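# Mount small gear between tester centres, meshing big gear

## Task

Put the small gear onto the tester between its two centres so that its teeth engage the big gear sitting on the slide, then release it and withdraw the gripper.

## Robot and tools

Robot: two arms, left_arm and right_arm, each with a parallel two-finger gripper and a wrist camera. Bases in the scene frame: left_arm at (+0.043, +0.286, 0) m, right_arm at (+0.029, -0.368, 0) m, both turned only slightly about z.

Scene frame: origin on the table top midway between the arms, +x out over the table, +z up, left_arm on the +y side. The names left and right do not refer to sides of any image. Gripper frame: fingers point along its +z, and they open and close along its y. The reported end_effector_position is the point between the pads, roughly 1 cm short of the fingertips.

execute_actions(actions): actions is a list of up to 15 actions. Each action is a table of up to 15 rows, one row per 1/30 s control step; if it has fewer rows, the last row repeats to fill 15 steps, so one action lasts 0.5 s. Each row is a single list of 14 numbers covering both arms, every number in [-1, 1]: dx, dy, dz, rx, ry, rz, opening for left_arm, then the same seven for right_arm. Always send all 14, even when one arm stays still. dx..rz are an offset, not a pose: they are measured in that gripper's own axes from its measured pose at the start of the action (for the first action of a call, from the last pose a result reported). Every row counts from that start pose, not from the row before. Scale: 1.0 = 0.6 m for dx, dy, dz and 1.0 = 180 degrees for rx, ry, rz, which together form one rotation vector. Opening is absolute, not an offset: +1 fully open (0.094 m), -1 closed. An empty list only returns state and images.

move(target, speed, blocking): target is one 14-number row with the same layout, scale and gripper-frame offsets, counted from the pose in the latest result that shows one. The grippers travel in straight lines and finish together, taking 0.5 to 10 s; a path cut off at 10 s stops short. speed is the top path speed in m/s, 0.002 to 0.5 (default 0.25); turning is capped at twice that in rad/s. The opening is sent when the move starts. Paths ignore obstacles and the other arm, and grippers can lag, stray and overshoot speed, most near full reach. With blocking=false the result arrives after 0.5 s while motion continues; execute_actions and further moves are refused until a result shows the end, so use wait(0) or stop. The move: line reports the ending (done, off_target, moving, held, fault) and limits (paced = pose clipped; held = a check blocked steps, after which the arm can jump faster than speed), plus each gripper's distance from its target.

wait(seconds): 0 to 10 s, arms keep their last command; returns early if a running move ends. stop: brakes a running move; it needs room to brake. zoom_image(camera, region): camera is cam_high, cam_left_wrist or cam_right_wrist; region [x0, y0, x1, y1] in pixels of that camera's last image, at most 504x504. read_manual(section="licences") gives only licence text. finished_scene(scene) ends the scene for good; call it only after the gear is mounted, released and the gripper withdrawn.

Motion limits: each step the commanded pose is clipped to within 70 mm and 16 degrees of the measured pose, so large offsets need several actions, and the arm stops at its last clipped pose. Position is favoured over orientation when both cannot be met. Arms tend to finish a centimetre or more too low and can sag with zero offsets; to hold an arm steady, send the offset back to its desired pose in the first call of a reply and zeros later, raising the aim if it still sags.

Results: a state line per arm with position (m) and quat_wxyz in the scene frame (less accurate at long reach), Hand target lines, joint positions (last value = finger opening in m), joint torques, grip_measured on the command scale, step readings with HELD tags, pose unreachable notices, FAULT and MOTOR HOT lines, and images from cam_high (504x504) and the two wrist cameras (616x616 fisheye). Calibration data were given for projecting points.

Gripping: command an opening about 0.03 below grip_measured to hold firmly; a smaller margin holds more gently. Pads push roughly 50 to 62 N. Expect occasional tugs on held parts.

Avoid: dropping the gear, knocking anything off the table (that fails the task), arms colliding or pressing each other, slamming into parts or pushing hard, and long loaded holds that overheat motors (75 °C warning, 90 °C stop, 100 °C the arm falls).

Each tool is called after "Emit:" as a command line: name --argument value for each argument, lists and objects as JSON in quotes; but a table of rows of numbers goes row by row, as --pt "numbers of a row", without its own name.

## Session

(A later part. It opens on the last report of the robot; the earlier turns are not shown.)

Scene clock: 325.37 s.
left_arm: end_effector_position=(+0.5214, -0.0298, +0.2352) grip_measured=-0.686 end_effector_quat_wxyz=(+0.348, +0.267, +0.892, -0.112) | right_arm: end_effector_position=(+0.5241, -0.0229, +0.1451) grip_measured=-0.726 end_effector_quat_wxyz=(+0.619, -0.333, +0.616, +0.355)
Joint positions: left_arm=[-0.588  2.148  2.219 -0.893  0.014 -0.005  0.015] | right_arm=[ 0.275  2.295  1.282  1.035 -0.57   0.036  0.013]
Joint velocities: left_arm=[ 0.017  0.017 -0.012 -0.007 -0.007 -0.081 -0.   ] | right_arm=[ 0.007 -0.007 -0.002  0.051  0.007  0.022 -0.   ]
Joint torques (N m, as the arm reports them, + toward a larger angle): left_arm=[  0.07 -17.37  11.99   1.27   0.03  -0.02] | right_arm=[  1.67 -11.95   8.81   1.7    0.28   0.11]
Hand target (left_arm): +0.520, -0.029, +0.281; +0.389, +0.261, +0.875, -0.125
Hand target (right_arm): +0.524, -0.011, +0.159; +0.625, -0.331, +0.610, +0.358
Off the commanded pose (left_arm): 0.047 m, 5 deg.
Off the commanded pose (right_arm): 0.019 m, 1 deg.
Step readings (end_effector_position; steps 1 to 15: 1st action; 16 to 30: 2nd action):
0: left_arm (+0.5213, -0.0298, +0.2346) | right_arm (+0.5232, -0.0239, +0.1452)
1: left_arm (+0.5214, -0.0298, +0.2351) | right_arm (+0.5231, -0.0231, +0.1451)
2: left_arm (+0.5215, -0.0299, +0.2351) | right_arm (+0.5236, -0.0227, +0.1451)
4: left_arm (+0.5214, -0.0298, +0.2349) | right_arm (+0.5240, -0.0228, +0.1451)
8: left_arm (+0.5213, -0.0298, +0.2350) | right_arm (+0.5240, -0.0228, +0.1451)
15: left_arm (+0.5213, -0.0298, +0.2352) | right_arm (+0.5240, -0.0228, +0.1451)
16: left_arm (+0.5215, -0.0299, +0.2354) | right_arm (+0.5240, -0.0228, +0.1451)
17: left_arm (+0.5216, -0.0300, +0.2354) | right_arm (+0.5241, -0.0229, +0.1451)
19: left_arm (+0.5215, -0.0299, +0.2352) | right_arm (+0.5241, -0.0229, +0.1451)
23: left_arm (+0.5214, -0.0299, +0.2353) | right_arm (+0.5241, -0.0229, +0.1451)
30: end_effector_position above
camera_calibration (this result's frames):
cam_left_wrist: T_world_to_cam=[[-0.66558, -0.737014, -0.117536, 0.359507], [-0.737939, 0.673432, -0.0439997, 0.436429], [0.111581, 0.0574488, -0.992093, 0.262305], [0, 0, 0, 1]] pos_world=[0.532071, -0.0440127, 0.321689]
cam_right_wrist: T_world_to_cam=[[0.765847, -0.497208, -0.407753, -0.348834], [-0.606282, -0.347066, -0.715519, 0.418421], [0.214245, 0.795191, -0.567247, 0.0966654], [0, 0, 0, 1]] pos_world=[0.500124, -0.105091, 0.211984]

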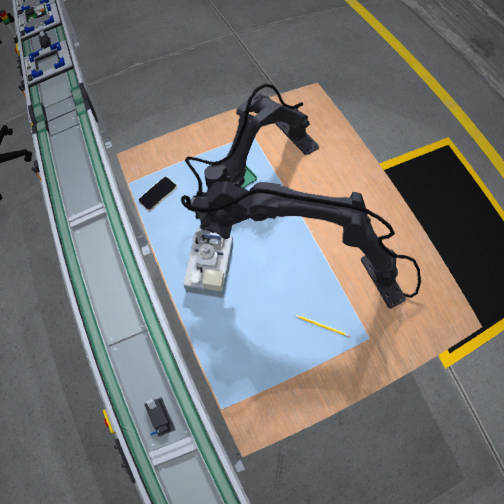

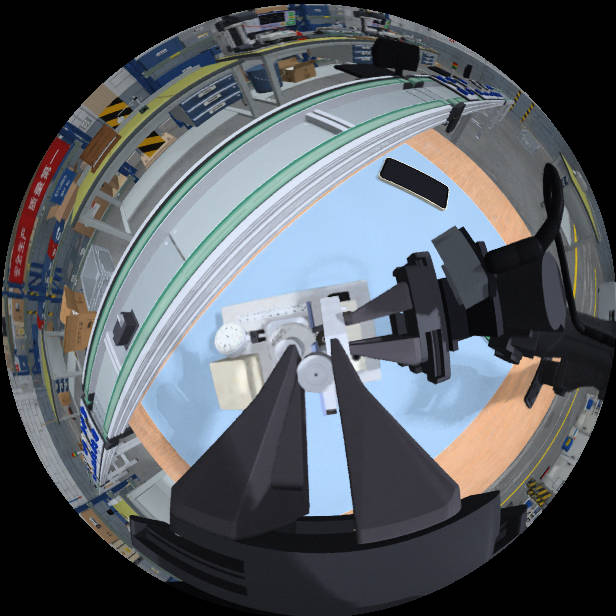

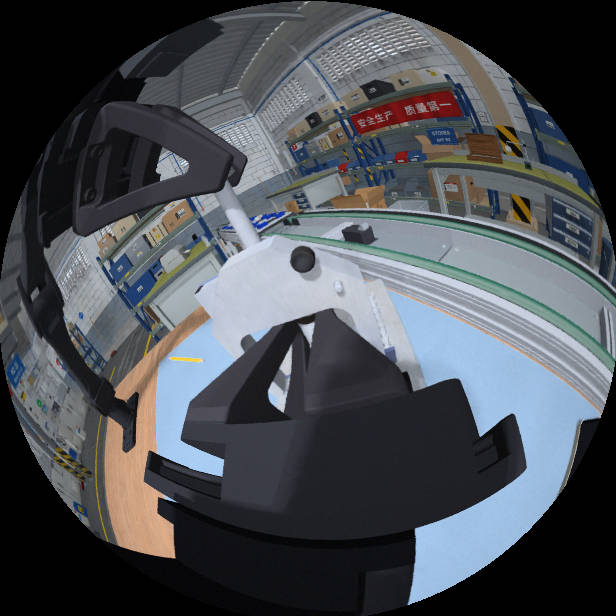

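Emit:
execute_actions --actions '[[[-0.055,0,-0.055,0,-0.03,0,-0.78,-0.035,0.005,-0.025,0,-0.01,0,-0.76]],[[-0.055,0,-0.055,0,-0.03,0,-0.78,-0.03,0.018,0,0,-0.006,0,-0.76]],[[-0.055,0,-0.055,0,-0.03,0,-0.78,-0.026,0.005,0.03,0,-0.006,0,-0.76]]]'

Emit:
zoom_image --camera "cam_left_wrist" --region '[200, 270, 420, 440]'

Scene clock: 333.57 s.
left_arm: end_effector_position=(+0.5214, -0.0298, +0.2351) grip_measured=-0.686 end_effector_quat_wxyz=(+0.348, +0.267, +0.892, -0.112) | right_arm: end_effector_position=(+0.5152, -0.0248, +0.1472) grip_measured=-0.726 end_effector_quat_wxyz=(+0.607, -0.326, +0.630, +0.358)
Joint positions: left_arm=[-0.588  2.148  2.219 -0.894  0.014 -0.005  0.015] | right_arm=[ 0.282  2.246  1.236  1.003 -0.557  0.052  0.013]
Joint velocities: left_arm=[-0.007  0.007  0.007 -0.007  0.022  0.022 -0.001] | right_arm=[ 0.002  0.022 -0.007  0.007 -0.022 -0.007  0.   ]
Joint torques (N m, as the arm reports them, + toward a larger angle): left_arm=[  0.13 -17.02  12.39   1.27   0.07   0.02] | right_arm=[  1.47 -10.86  10.43   1.69   0.24   0.08]
Hand target (left_arm): +0.521, -0.029, +0.281; +0.390, +0.261, +0.874, -0.125
Hand target (right_arm): +0.520, -0.012, +0.165; +0.618, -0.324, +0.619, +0.361
Off the commanded pose (left_arm): 0.047 m, 5 deg.
Off the commanded pose (right_arm): 0.023 m, 2 deg.
Step readings (end_effector_position; steps 1 to 15: 1st action; 16 to 30: 2nd action; 31 to 45: 3rd action):
0: left_arm (+0.5214, -0.0298, +0.2352) | right_arm (+0.5241, -0.0229, +0.1451)
1: left_arm (+0.5213, -0.0298, +0.2351) | right_arm (+0.5232, -0.0241, +0.1457)
2: left_arm (+0.5213, -0.0298, +0.2351) | right_arm (+0.5209, -0.0256, +0.1458)
4: left_arm (+0.5213, -0.0298, +0.2351) | right_arm (+0.5174, -0.0275, +0.1479)
8: left_arm (+0.5213, -0.0298, +0.2351) | right_arm (+0.5160, -0.0283, +0.1484)
15: left_arm (+0.5213, -0.0298, +0.2351) | right_arm (+0.5159, -0.0284, +0.1485)
16: left_arm (+0.5213, -0.0298, +0.2351) | right_arm (+0.5157, -0.0283, +0.1487)
17: left_arm (+0.5213, -0.0298, +0.2351) | right_arm (+0.5153, -0.0282, +0.1489)
19: left_arm (+0.5213, -0.0298, +0.2351) | right_arm (+0.5145, -0.0280, +0.1487)
23: left_arm (+0.5213, -0.0298, +0.2351) | right_arm (+0.5138, -0.0270, +0.1485)
30: left_arm (+0.5213, -0.0298, +0.2351) | right_arm (+0.5139, -0.0270, +0.1486)
31: left_arm (+0.5213, -0.0298, +0.2351) | right_arm (+0.5144, -0.0264, +0.1484)
32: left_arm (+0.5213, -0.0298, +0.2351) | right_arm (+0.5154, -0.0252, +0.1477)
34: left_arm (+0.5214, -0.0298, +0.2351) | right_arm (+0.5152, -0.0248, +0.1472)
38: left_arm (+0.5214, -0.0298, +0.2351) | right_arm (+0.5152, -0.0248, +0.1472)
45: end_effector_position above
camera_calibration (this result's frames):
cam_left_wrist: T_world_to_cam=[[-0.665408, -0.737134, -0.117752, 0.359514], [-0.738121, 0.67326, -0.0435792, 0.436339], [0.111401, 0.0579172, -0.992086, 0.262343], [0, 0, 0, 1]] pos_world=[0.532068, -0.0439536, 0.321615]
cam_right_wrist: T_world_to_cam=[[0.745824, -0.503384, -0.436293, -0.327738], [-0.636861, -0.346769, -0.688593, 0.425712], [0.195334, 0.791427, -0.579214, 0.112686], [0, 0, 0, 1]] pos_world=[0.493542, -0.106537, 0.215421]

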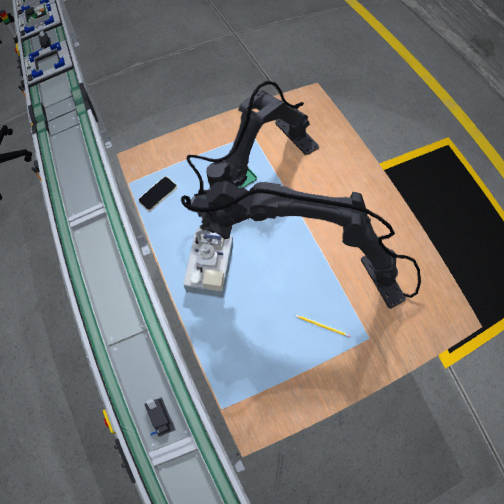

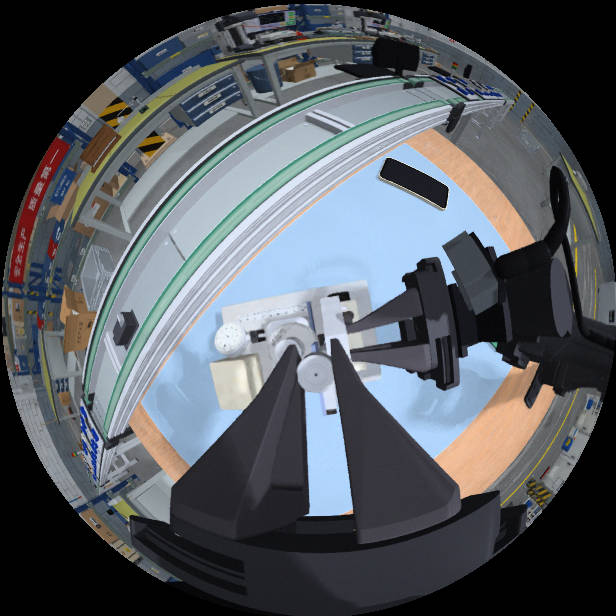

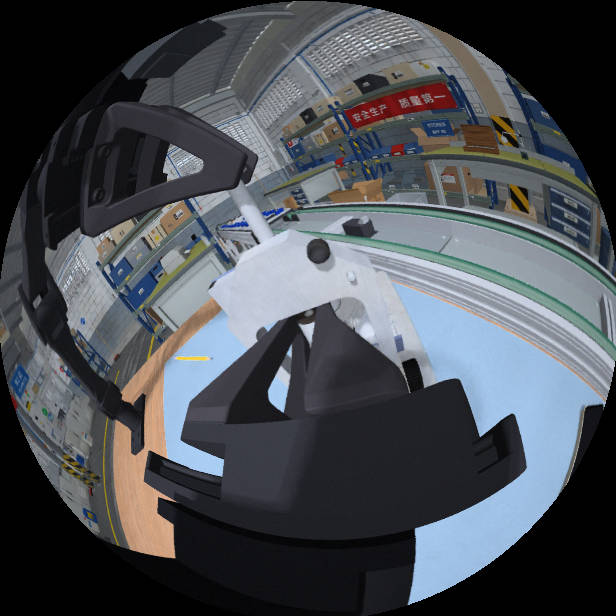

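Region (200, 270, 420, 440) of cam_left_wrist's 616x616 image, scaled by 2.291, with more detail than that image has; it fills the top 389 rows of this view, and the rest is white.

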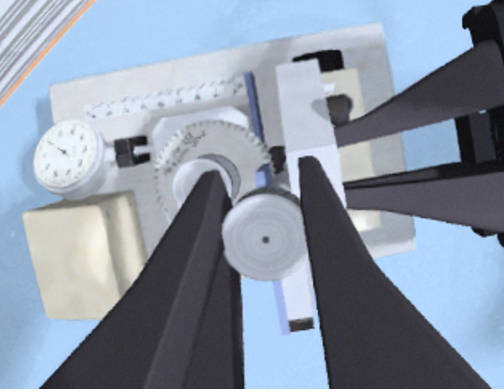

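Emit:
execute_actions --actions '[[[-0.055,0,-0.055,0,-0.03,0,-0.78,-0.005,0,0.03,0,-0.015,-0.02,-0.76]],[[-0.055,0,-0.055,0,-0.03,0,-0.78,-0.005,0,0.025,0,-0.006,0,-0.76]]]'

Emit:
zoom_image --camera "cam_left_wrist" --region '[200, 270, 420, 440]'

Scene clock: 339.97 s.
left_arm: end_effector_position=(+0.5214, -0.0298, +0.2351) grip_measured=-0.686 end_effector_quat_wxyz=(+0.348, +0.267, +0.892, -0.112) | right_arm: end_effector_position=(+0.5253, -0.0213, +0.1449) grip_measured=-0.726 end_effector_quat_wxyz=(+0.634, -0.330, +0.607, +0.347)
Joint positions: left_arm=[-0.588  2.148  2.219 -0.894  0.014 -0.005  0.015] | right_arm=[ 0.283  2.315  1.282  1.086 -0.544  0.029  0.013]
Joint velocities: left_arm=[ 0.002  0.007  0.002 -0.022 -0.081  0.022 -0.001] | right_arm=[-0.007 -0.022 -0.002 -0.081 -0.007  0.007 -0.001]
Joint torques (N m, as the arm reports them, + toward a larger angle): left_arm=[  0.11 -17.09  12.4    1.31   0.04  -0.03] | right_arm=[ 1.06 -9.99 10.02  1.54  0.25  0.06]
Hand target (left_arm): +0.521, -0.029, +0.281; +0.390, +0.261, +0.874, -0.125
Hand target (right_arm): +0.531, -0.011, +0.149; +0.635, -0.328, +0.607, +0.348
Off the commanded pose (left_arm): 0.047 m, 5 deg.
Off the commanded pose (right_arm): 0.014 m, 0 deg.
Step readings (end_effector_position; steps 1 to 15: 1st action; 16 to 30: 2nd action):
0: left_arm (+0.5214, -0.0298, +0.2351) | right_arm (+0.5152, -0.0248, +0.1472)
1: left_arm (+0.5214, -0.0298, +0.2351) | right_arm (+0.5155, -0.0245, +0.1463)
2: left_arm (+0.5213, -0.0299, +0.2351) | right_arm (+0.5166, -0.0242, +0.1453)
4: left_arm (+0.5214, -0.0298, +0.2351) | right_arm (+0.5195, -0.0217, +0.1452)
8: left_arm (+0.5214, -0.0298, +0.2351) | right_arm (+0.5236, -0.0225, +0.1449)
15: left_arm (+0.5214, -0.0298, +0.2351) | right_arm (+0.5239, -0.0224, +0.1451)
16: left_arm (+0.5214, -0.0298, +0.2351) | right_arm (+0.5246, -0.0222, +0.1449)
17: left_arm (+0.5214, -0.0298, +0.2351) | right_arm (+0.5249, -0.0217, +0.1448)
19: left_arm (+0.5214, -0.0298, +0.2351) | right_arm (+0.5252, -0.0214, +0.1449)
23: left_arm (+0.5214, -0.0298, +0.2351) | right_arm (+0.5253, -0.0213, +0.1450)
30: end_effector_position above
camera_calibration (this result's frames):
cam_left_wrist: T_world_to_cam=[[-0.665408, -0.737134, -0.117752, 0.359514], [-0.738121, 0.67326, -0.0435792, 0.436339], [0.111401, 0.0579172, -0.992086, 0.262343], [0, 0, 0, 1]] pos_world=[0.532068, -0.0439536, 0.321615]
cam_right_wrist: T_world_to_cam=[[0.769809, -0.506952, -0.387806, -0.354271], [-0.588522, -0.32859, -0.738695, 0.413986], [0.247053, 0.796887, -0.551304, 0.0755414], [0, 0, 0, 1]] pos_world=[0.497698, -0.103764, 0.210067]

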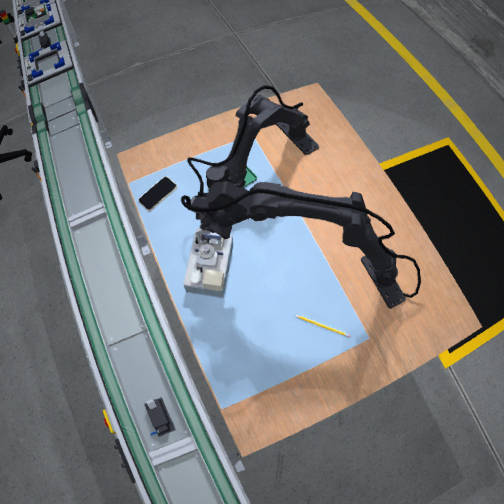

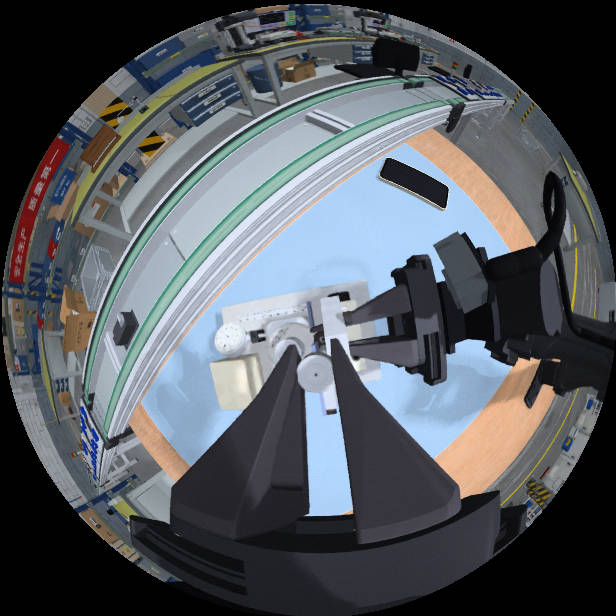

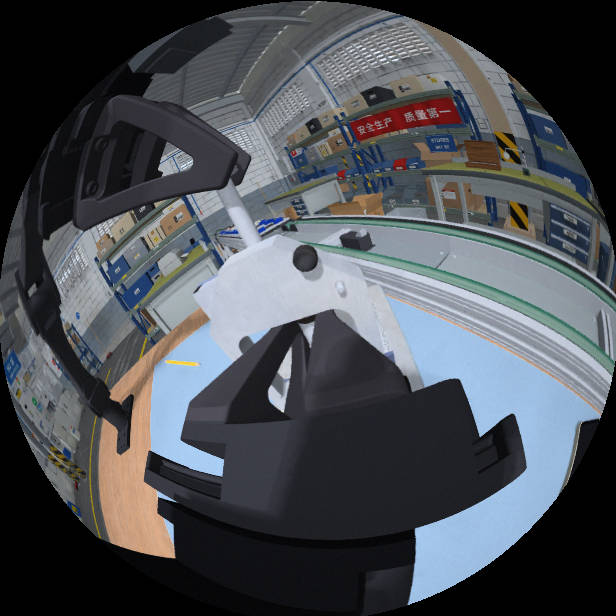

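Region (200, 270, 420, 440) of cam_left_wrist's 616x616 image, scaled by 2.291, with more detail than that image has; it fills the top 389 rows of this view, and the rest is white.

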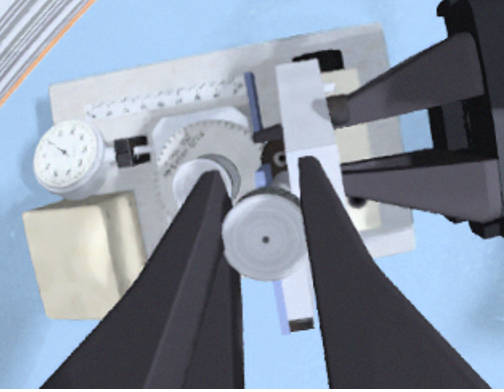

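Emit:
execute_actions --actions '[[[-0.055,0,-0.055,0,-0.03,0,-0.78,0,0.045,0.015,0,0,0,-0.76]]]'

Emit:
zoom_image --camera "cam_left_wrist" --region '[200, 270, 420, 440]'

Scene clock: 347.27 s.
left_arm: end_effector_position=(+0.5213, -0.0297, +0.2351) grip_measured=-0.686 end_effector_quat_wxyz=(+0.348, +0.267, +0.892, -0.112) | right_arm: end_effector_position=(+0.5254, -0.0205, +0.1448) grip_measured=-0.726 end_effector_quat_wxyz=(+0.647, -0.314, +0.610, +0.333)
Joint positions: left_arm=[-0.588  2.148  2.219 -0.894  0.014 -0.005  0.015] | right_arm=[ 0.302  2.315  1.262  1.119 -0.477  0.029  0.013]
Joint velocities: left_arm=[-0.007  0.022 -0.002  0.037  0.037 -0.007 -0.   ] | right_arm=[ 0.007  0.002  0.002 -0.007 -0.022  0.007  0.001]
Joint torques (N m, as the arm reports them, + toward a larger angle): left_arm=[  0.08 -17.13  12.46   1.3    0.03   0.  ] | right_arm=[  3.02 -12.64   5.42   1.66  -0.05  -0.05]
Hand target (left_arm): +0.521, -0.029, +0.281; +0.390, +0.261, +0.874, -0.125
Hand target (right_arm): +0.508, +0.000, +0.145; +0.634, -0.331, +0.607, +0.346
Off the commanded pose (left_arm): 0.047 m, 5 deg.
Off the commanded pose (right_arm): 0.028 m, 3 deg.
Step readings (end_effector_position):
0: left_arm (+0.5214, -0.0298, +0.2351) | right_arm (+0.5253, -0.0213, +0.1449)
1: left_arm (+0.5214, -0.0298, +0.2351) | right_arm (+0.5247, -0.0208, +0.1445)
2: left_arm (+0.5213, -0.0297, +0.2351) | right_arm (+0.5248, -0.0206, +0.1445)
4: left_arm (+0.5213, -0.0297, +0.2351) | right_arm (+0.5250, -0.0204, +0.1447)
8: left_arm (+0.5213, -0.0297, +0.2351) | right_arm (+0.5253, -0.0205, +0.1448)
15: end_effector_position above
camera_calibration (this result's frames):
cam_left_wrist: T_world_to_cam=[[-0.665445, -0.73711, -0.117694, 0.359502], [-0.738135, 0.673269, -0.0432029, 0.436186], [0.111085, 0.0581248, -0.99211, 0.26246], [0, 0, 0, 1]] pos_world=[0.532038, -0.0439335, 0.321544]
cam_right_wrist: T_world_to_cam=[[0.748427, -0.539957, -0.385101, -0.34373], [-0.596001, -0.292864, -0.747672, 0.420159], [0.290928, 0.789099, -0.541003, 0.0500763], [0, 0, 0, 1]] pos_world=[0.493103, -0.102065, 0.208862]

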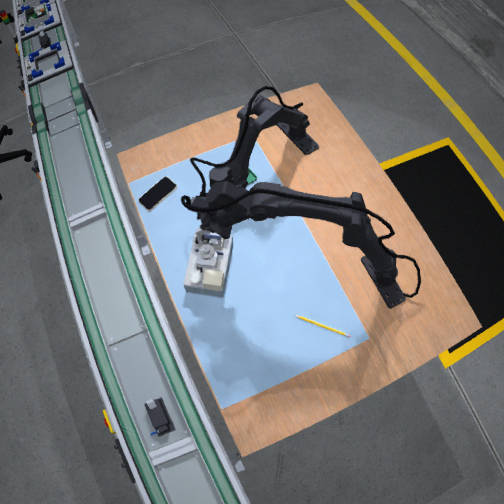

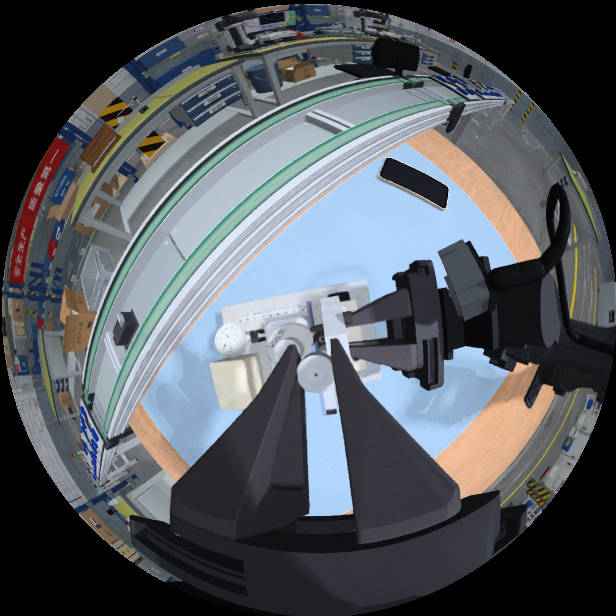

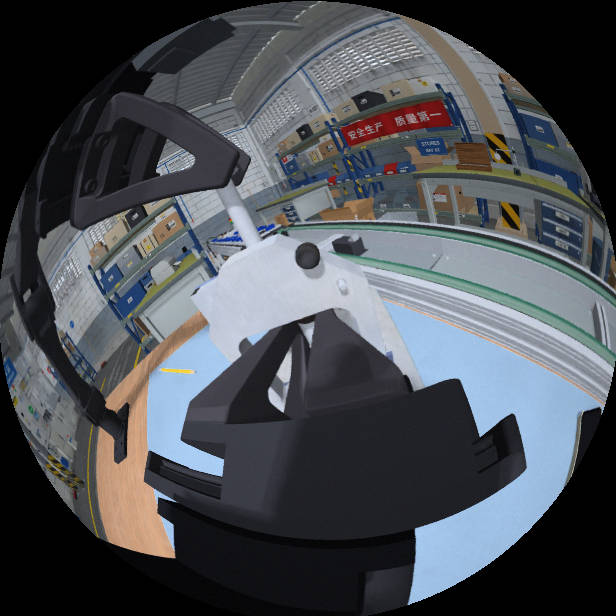

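Region (200, 270, 420, 440) of cam_left_wrist's 616x616 image, scaled by 2.291, with more detail than that image has; it fills the top 389 rows of this view, and the rest is white.

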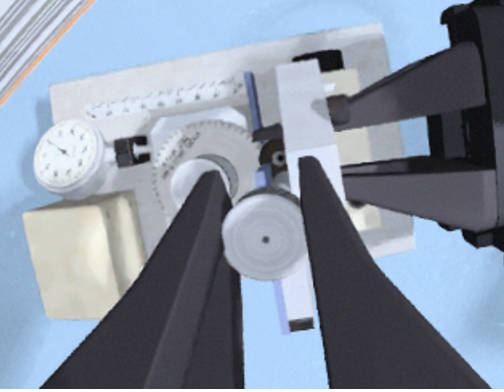

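Emit:
execute_actions --actions '[[[-0.055,0,-0.055,0,-0.03,0,-0.78,0,0.03,-0.012,-0.04,0,0,-0.76]]]'

Emit:
zoom_image --camera "cam_left_wrist" --region '[200, 270, 420, 440]'

Scene clock: 358.47 s.
left_arm: end_effector_position=(+0.5213, -0.0297, +0.2351) grip_measured=-0.686 end_effector_quat_wxyz=(+0.348, +0.267, +0.892, -0.112) | right_arm: end_effector_position=(+0.5195, -0.0230, +0.1467) grip_measured=-0.726 end_effector_quat_wxyz=(+0.639, -0.338, +0.594, +0.353)
Joint positions: left_arm=[-0.588  2.148  2.219 -0.894  0.014 -0.005  0.015] | right_arm=[ 0.278  2.315  1.262  1.13  -0.57   0.029  0.013]
Joint velocities: left_arm=[-0.007 -0.017  0.002 -0.022  0.051  0.022 -0.001] | right_arm=[-0.002  0.007 -0.007 -0.066 -0.081 -0.11  -0.001]
Joint torques (N m, as the arm reports them, + toward a larger angle): left_arm=[  0.05 -17.16  12.4    1.32   0.04   0.01] | right_arm=[  0.62 -11.77   4.98   1.97  -0.48   0.05]
Hand target (left_arm): +0.521, -0.029, +0.281; +0.390, +0.261, +0.874, -0.125
Hand target (right_arm): +0.507, -0.016, +0.144; +0.626, -0.354, +0.588, +0.370
Off the commanded pose (left_arm): 0.047 m, 5 deg.
Off the commanded pose (right_arm): 0.015 m, 3 deg.
Step readings (end_effector_position):
0: left_arm (+0.5213, -0.0297, +0.2351) | right_arm (+0.5254, -0.0205, +0.1448)
1: left_arm (+0.5213, -0.0297, +0.2351) | right_arm (+0.5250, -0.0211, +0.1452)
2: left_arm (+0.5213, -0.0297, +0.2351) | right_arm (+0.5244, -0.0221, +0.1453)
4: left_arm (+0.5213, -0.0297, +0.2351) | right_arm (+0.5227, -0.0228, +0.1456)
8: left_arm (+0.5213, -0.0297, +0.2351) | right_arm (+0.5206, -0.0230, +0.1465)
15: end_effector_position above
camera_calibration (this result's frames):
cam_left_wrist: T_world_to_cam=[[-0.665445, -0.73711, -0.117694, 0.359502], [-0.738135, 0.673269, -0.0432029, 0.436186], [0.111085, 0.0581248, -0.99211, 0.26246], [0, 0, 0, 1]] pos_world=[0.532038, -0.0439335, 0.321544]
cam_right_wrist: T_world_to_cam=[[0.789055, -0.486861, -0.374644, -0.361437], [-0.564504, -0.334057, -0.754812, 0.401086], [0.242336, 0.807076, -0.538425, 0.0800756], [0, 0, 0, 1]] pos_world=[0.492203, -0.106612, 0.210449]

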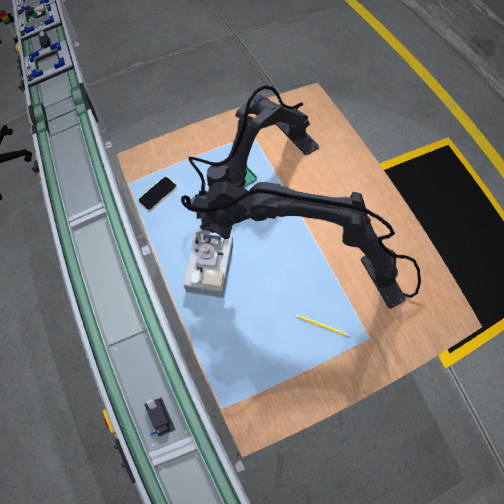

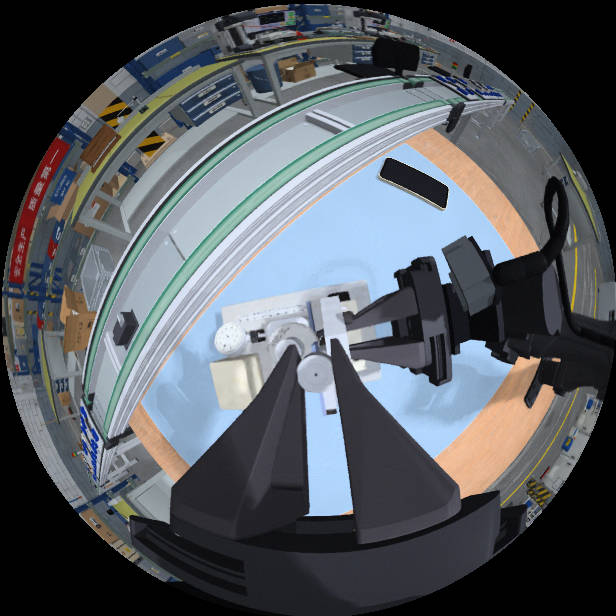

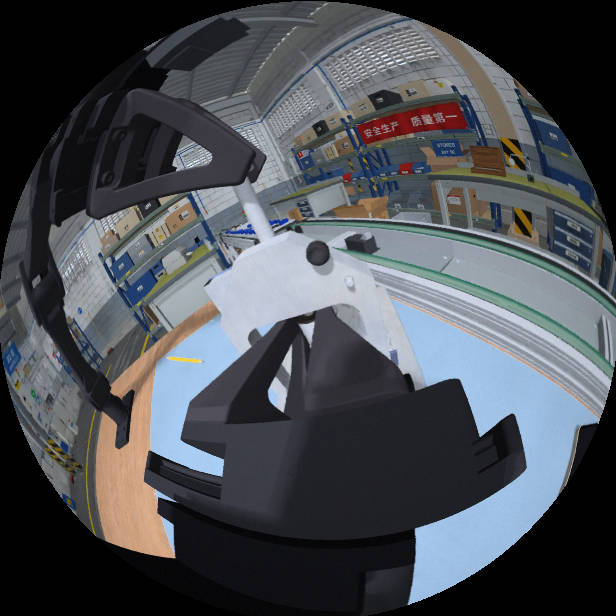

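Region (200, 270, 420, 440) of cam_left_wrist's 616x616 image, scaled by 2.291, with more detail than that image has; it fills the top 389 rows of this view, and the rest is white.

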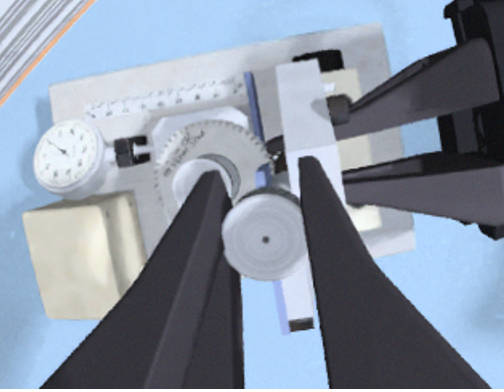

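Emit:
execute_actions --actions '[[[-0.055,0,-0.055,0,-0.03,0,-0.78,0.005,0.025,0.03,-0.04,0.01,0,-0.76]]]'

Emit:
zoom_image --camera "cam_left_wrist" --region '[200, 270, 420, 440]'

Scene clock: 365.93 s.
left_arm: end_effector_position=(+0.5213, -0.0297, +0.2351) grip_measured=-0.686 end_effector_quat_wxyz=(+0.348, +0.267, +0.892, -0.112) | right_arm: end_effector_position=(+0.5233, -0.0211, +0.1454) grip_measured=-0.726 end_effector_quat_wxyz=(+0.626, -0.358, +0.588, +0.366)
Joint positions: left_arm=[-0.588  2.148  2.219 -0.894  0.014 -0.005  0.015] | right_arm=[ 0.261  2.335  1.314  1.087 -0.642  0.021  0.013]
Joint velocities: left_arm=[-0.012 -0.012  0.007 -0.066  0.007 -0.081  0.   ] | right_arm=[ 0.012  0.017  0.012  0.007 -0.051  0.095  0.   ]
Joint torques (N m, as the arm reports them, + toward a larger angle): left_arm=[  0.13 -17.04  12.35   1.32   0.03   0.01] | right_arm=[  1.86 -10.66   9.77   1.23  -0.47  -0.07]
Hand target (left_arm): +0.521, -0.029, +0.281; +0.390, +0.261, +0.874, -0.125
Hand target (right_arm): +0.515, -0.001, +0.146; +0.608, -0.382, +0.580, +0.384
Off the commanded pose (left_arm): 0.047 m, 5 deg.
Off the commanded pose (right_arm): 0.023 m, 4 deg.
Step readings (end_effector_position):
0: left_arm (+0.5213, -0.0297, +0.2351) | right_arm (+0.5193, -0.0230, +0.1467)
1: left_arm (+0.5213, -0.0297, +0.2351) | right_arm (+0.5197, -0.0219, +0.1466)
2: left_arm (+0.5213, -0.0297, +0.2351) | right_arm (+0.5221, -0.0219, +0.1461)
4: left_arm (+0.5213, -0.0297, +0.2351) | right_arm (+0.5238, -0.0210, +0.1452)
8: left_arm (+0.5213, -0.0297, +0.2351) | right_arm (+0.5233, -0.0210, +0.1452)
15: end_effector_position above
camera_calibration (this result's frames):
cam_left_wrist: T_world_to_cam=[[-0.665445, -0.73711, -0.117694, 0.359502], [-0.738135, 0.673269, -0.0432029, 0.436186], [0.111085, 0.0581248, -0.99211, 0.26246], [0, 0, 0, 1]] pos_world=[0.532038, -0.0439335, 0.321544]
cam_right_wrist: T_world_to_cam=[[0.813681, -0.448893, -0.369349, -0.376798], [-0.546601, -0.374546, -0.748961, 0.391794], [0.197866, 0.811302, -0.550126, 0.101966], [0, 0, 0, 1]] pos_world=[0.500573, -0.105123, 0.210363]

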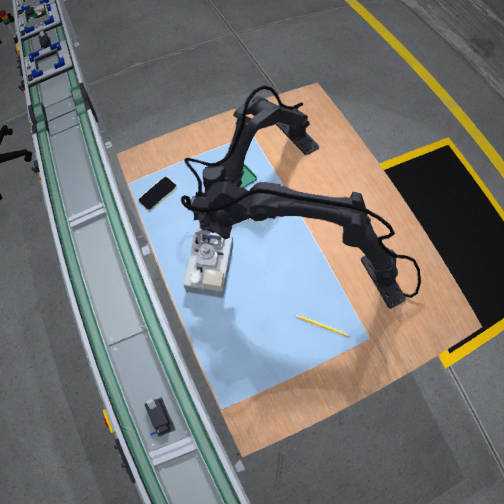

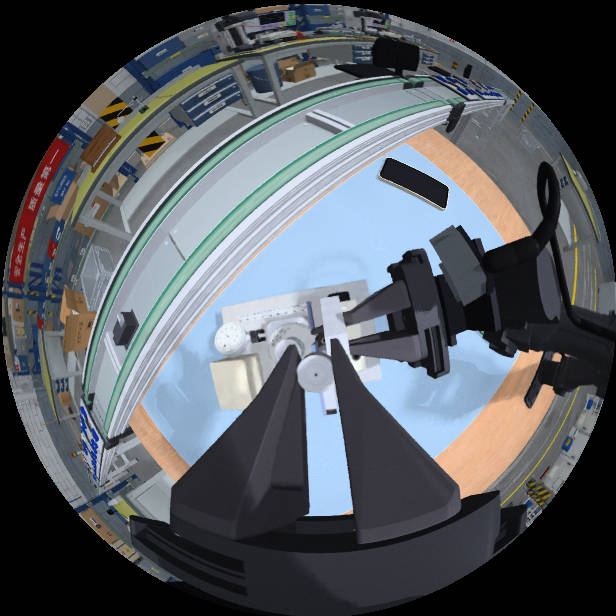

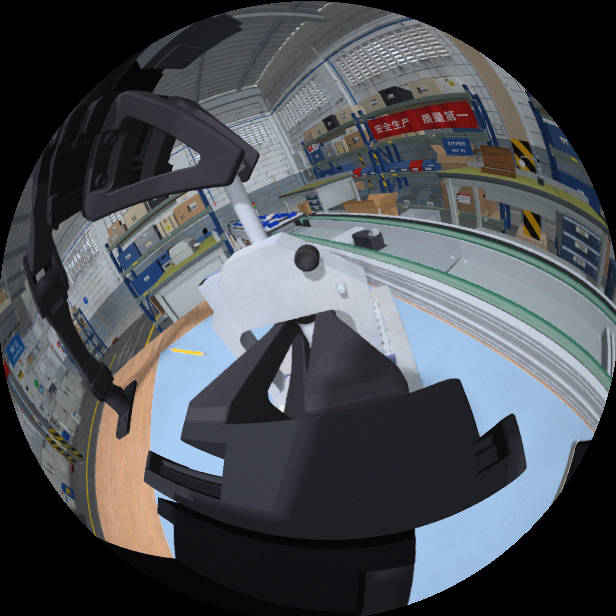

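Region (200, 270, 420, 440) of cam_left_wrist's 616x616 image, scaled by 2.291, with more detail than that image has; it fills the top 389 rows of this view, and the rest is white.

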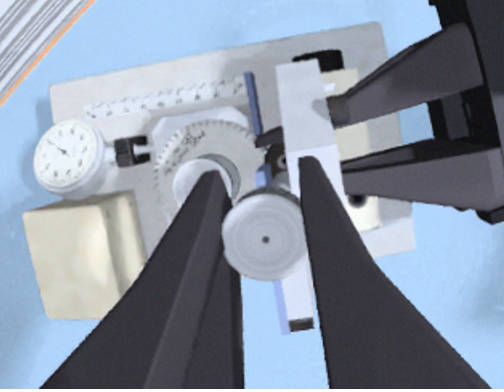

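Emit:
execute_actions --actions '[[[-0.03,0,-0.03,0,0,0,-0.78,0,0.01,0.005,0,0,0,-0.76]],[[-0.01,0,-0.01,0,0,0,-0.78,0,0.01,0.005,0,0,0,-0.76]],[[0.005,0,0.005,0,0,0,-0.78,0,0,0,0,0,0,-0.76]],[[0,0,0,0,0,0,0,0,0,0,0,0,0,-0.76]]]'

Emit:
move --target '[-0.02,0,-0.1,0,0,0,-0.2,0,0,0,0,0,0,-0.76]' --speed 0.08

Emit:
zoom_image --camera "cam_left_wrist" --region '[200, 220, 420, 400]'

Scene clock: 378.67 s.
left_arm: end_effector_position=(+0.5220, -0.0302, +0.2274) grip_measured=-0.002 end_effector_quat_wxyz=(+0.314, +0.270, +0.904, -0.102) | right_arm: end_effector_position=(+0.5240, -0.0219, +0.1462) grip_measured=-0.726 end_effector_quat_wxyz=(+0.628, -0.357, +0.587, +0.365)
Joint positions: left_arm=[-0.588  2.256  2.418 -1.06   0.014 -0.005  0.047] | right_arm=[ 0.259  2.335  1.314  1.09  -0.641  0.021  0.013]
Joint velocities: left_arm=[-0.022 -0.007 -0.017  0.022 -0.007 -0.081 -0.001] | right_arm=[-0.007 -0.007  0.007 -0.007  0.022 -0.022  0.001]
Joint torques (N m, as the arm reports them, + toward a larger angle): left_arm=[ -0.03 -14.17   6.8    1.28   0.01   0.03] | right_arm=[  0.05 -11.58   6.27   1.88   0.02   0.03]
Hand target (left_arm): +0.522, -0.030, +0.228; +0.315, +0.270, +0.904, -0.102
Hand target (right_arm): +0.524, -0.022, +0.146; +0.628, -0.357, +0.587, +0.365
Off the commanded pose (left_arm): 0.001 m, 0 deg.
Off the commanded pose (right_arm): 0.000 m, 0 deg.
Step readings (end_effector_position; steps 1 to 15: 1st action; 16 to 30: 2nd action; 31 to 45: 3rd action; 46 to 60: 4th action):
0: left_arm (+0.5213, -0.0297, +0.2351) | right_arm (+0.5233, -0.0211, +0.1454)
1: left_arm (+0.5218, -0.0301, +0.2342) | right_arm (+0.5237, -0.0214, +0.1460)
2: left_arm (+0.5220, -0.0301, +0.2333) | right_arm (+0.5239, -0.0215, +0.1461)
4: left_arm (+0.5220, -0.0301, +0.2298) | right_arm (+0.5239, -0.0216, +0.1461)
8: left_arm (+0.5217, -0.0300, +0.2307) | right_arm (+0.5239, -0.0215, +0.1462)
15: left_arm (+0.5216, -0.0299, +0.2305) | right_arm (+0.5239, -0.0215, +0.1462)
16: left_arm (+0.5218, -0.0300, +0.2295) | right_arm (+0.5239, -0.0215, +0.1462)
17: left_arm (+0.5219, -0.0301, +0.2289) | right_arm (+0.5239, -0.0215, +0.1462)
19: left_arm (+0.5218, -0.0301, +0.2289) | right_arm (+0.5239, -0.0215, +0.1462)
23: left_arm (+0.5218, -0.0300, +0.2290) | right_arm (+0.5239, -0.0215, +0.1462)
30: left_arm (+0.5218, -0.0300, +0.2288) | right_arm (+0.5239, -0.0215, +0.1462)
31: left_arm (+0.5218, -0.0300, +0.2280) | right_arm (+0.5240, -0.0219, +0.1462)
32: left_arm (+0.5219, -0.0301, +0.2278) | right_arm (+0.5240, -0.0220, +0.1462)
34: left_arm (+0.5219, -0.0301, +0.2279) | right_arm (+0.5240, -0.0220, +0.1462)
38: left_arm (+0.5219, -0.0301, +0.2280) | right_arm (+0.5240, -0.0220, +0.1462)
45: left_arm (+0.5219, -0.0301, +0.2281) | right_arm (+0.5240, -0.0220, +0.1462)
46: left_arm (+0.5219, -0.0301, +0.2281) | right_arm (+0.5240, -0.0219, +0.1462)
47: left_arm (+0.5219, -0.0301, +0.2281) | right_arm (+0.5240, -0.0219, +0.1462)
49: left_arm (+0.5220, -0.0302, +0.2274) | right_arm (+0.5240, -0.0219, +0.1462)
53: left_arm (+0.5220, -0.0302, +0.2274) | right_arm (+0.5240, -0.0219, +0.1462)
60: end_effector_position above
camera_calibration (this result's frames):
cam_left_wrist: T_world_to_cam=[[-0.672474, -0.732497, -0.105955, 0.359876], [-0.738519, 0.673521, 0.030986, 0.420048], [0.0486655, 0.0990867, -0.993888, 0.289074], [0, 0, 0, 1]] pos_world=[0.538153, -0.0479465, 0.312422]
cam_right_wrist: T_world_to_cam=[[0.813745, -0.450451, -0.367304, -0.377791], [-0.545022, -0.37184, -0.751456, 0.392037], [0.201915, 0.811683, -0.548089, 0.100585], [0, 0, 0, 1]] pos_world=[0.500785, -0.106045, 0.210964]

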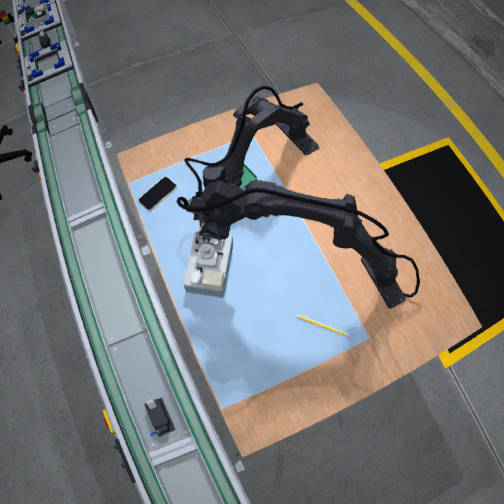

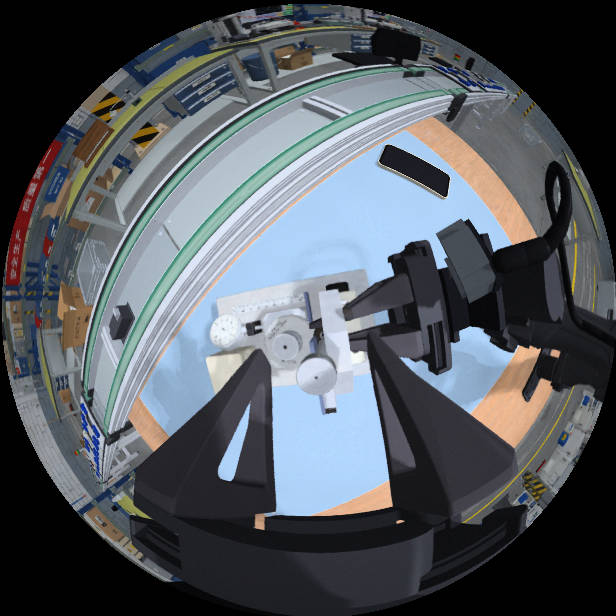

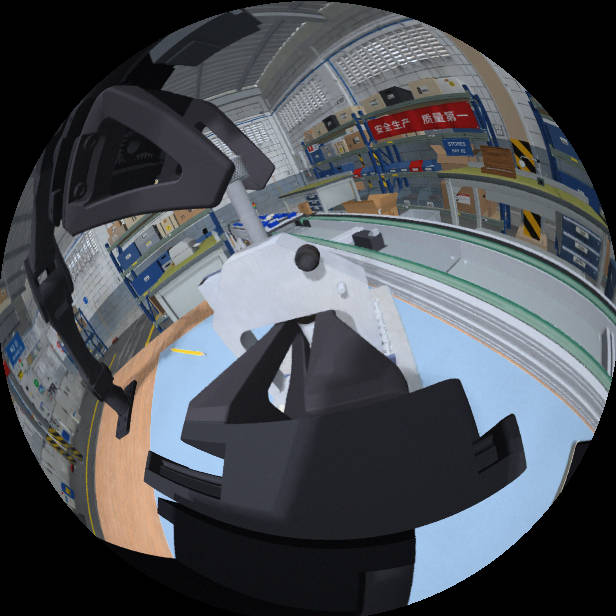

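Scene clock: 380.17 s.
left_arm: end_effector_position=(+0.4988, -0.0149, +0.2708) grip_measured=-0.198 end_effector_quat_wxyz=(+0.304, +0.271, +0.908, -0.098) | right_arm: end_effector_position=(+0.5240, -0.0219, +0.1462) grip_measured=-0.726 end_effector_quat_wxyz=(+0.628, -0.357, +0.587, +0.365)
Joint positions: left_arm=[-0.588  2.296  2.706 -1.331  0.014 -0.005  0.038] | right_arm=[ 0.259  2.335  1.314  1.09  -0.641  0.021  0.013]
Joint velocities: left_arm=[ 0.007  0.007  0.051 -0.051 -0.037 -0.022 -0.   ] | right_arm=[ 0.007  0.017 -0.002 -0.037 -0.037 -0.007  0.001]
Joint torques (N m, as the arm reports them, + toward a larger angle): left_arm=[  0.23 -13.61   8.68   1.18   0.02   0.  ] | right_arm=[  0.05 -11.59   6.24   1.88   0.03   0.03]
Hand target (left_arm): +0.499, -0.014, +0.282; +0.315, +0.270, +0.904, -0.102
Hand target (right_arm): +0.524, -0.022, +0.146; +0.628, -0.357, +0.587, +0.365
Off the commanded pose (left_arm): 0.011 m, 1 deg.
Off the commanded pose (right_arm): 0.000 m, 0 deg.
move: off_target (left_arm)
camera_calibration (this result's frames):
cam_left_wrist: T_world_to_cam=[[-0.674532, -0.731147, -0.102133, 0.360025], [-0.737675, 0.672967, 0.0543184, 0.384536], [0.0290174, 0.11198, -0.993287, 0.341606], [0, 0, 0, 1]] pos_world=[0.516599, -0.033802, 0.355195]
cam_right_wrist: T_world_to_cam=[[0.813745, -0.450451, -0.367304, -0.377791], [-0.545022, -0.37184, -0.751456, 0.392037], [0.201915, 0.811683, -0.548089, 0.100585], [0, 0, 0, 1]] pos_world=[0.500785, -0.106045, 0.210964]

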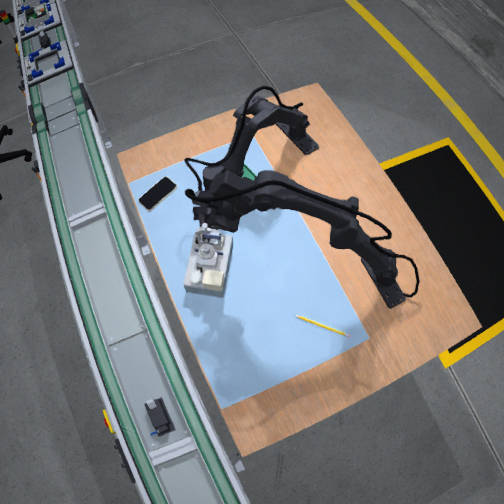

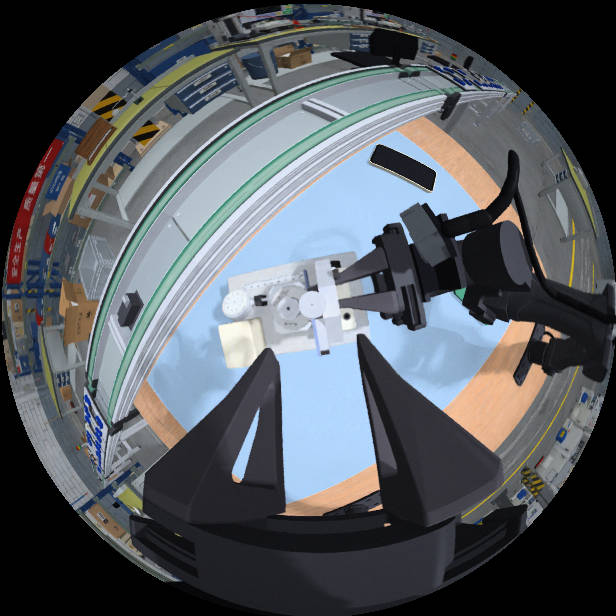

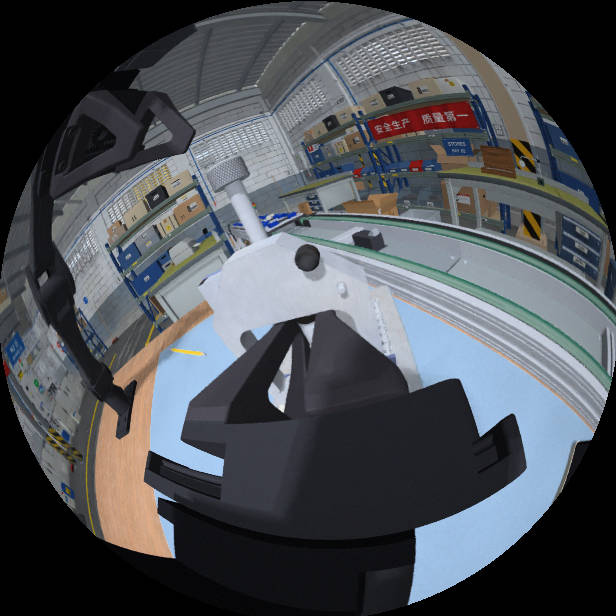

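Region (200, 220, 420, 400) of cam_left_wrist's 616x616 image, scaled by 2.291, with more detail than that image has; it fills the top 412 rows of this view, and the rest is white.

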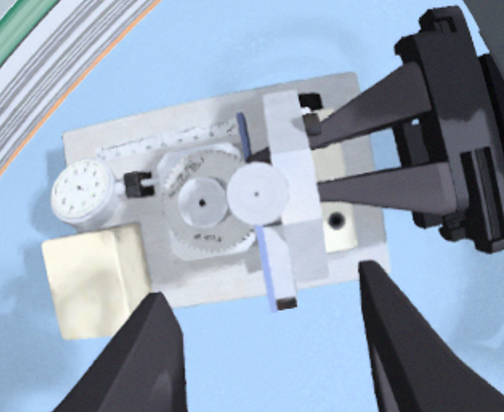

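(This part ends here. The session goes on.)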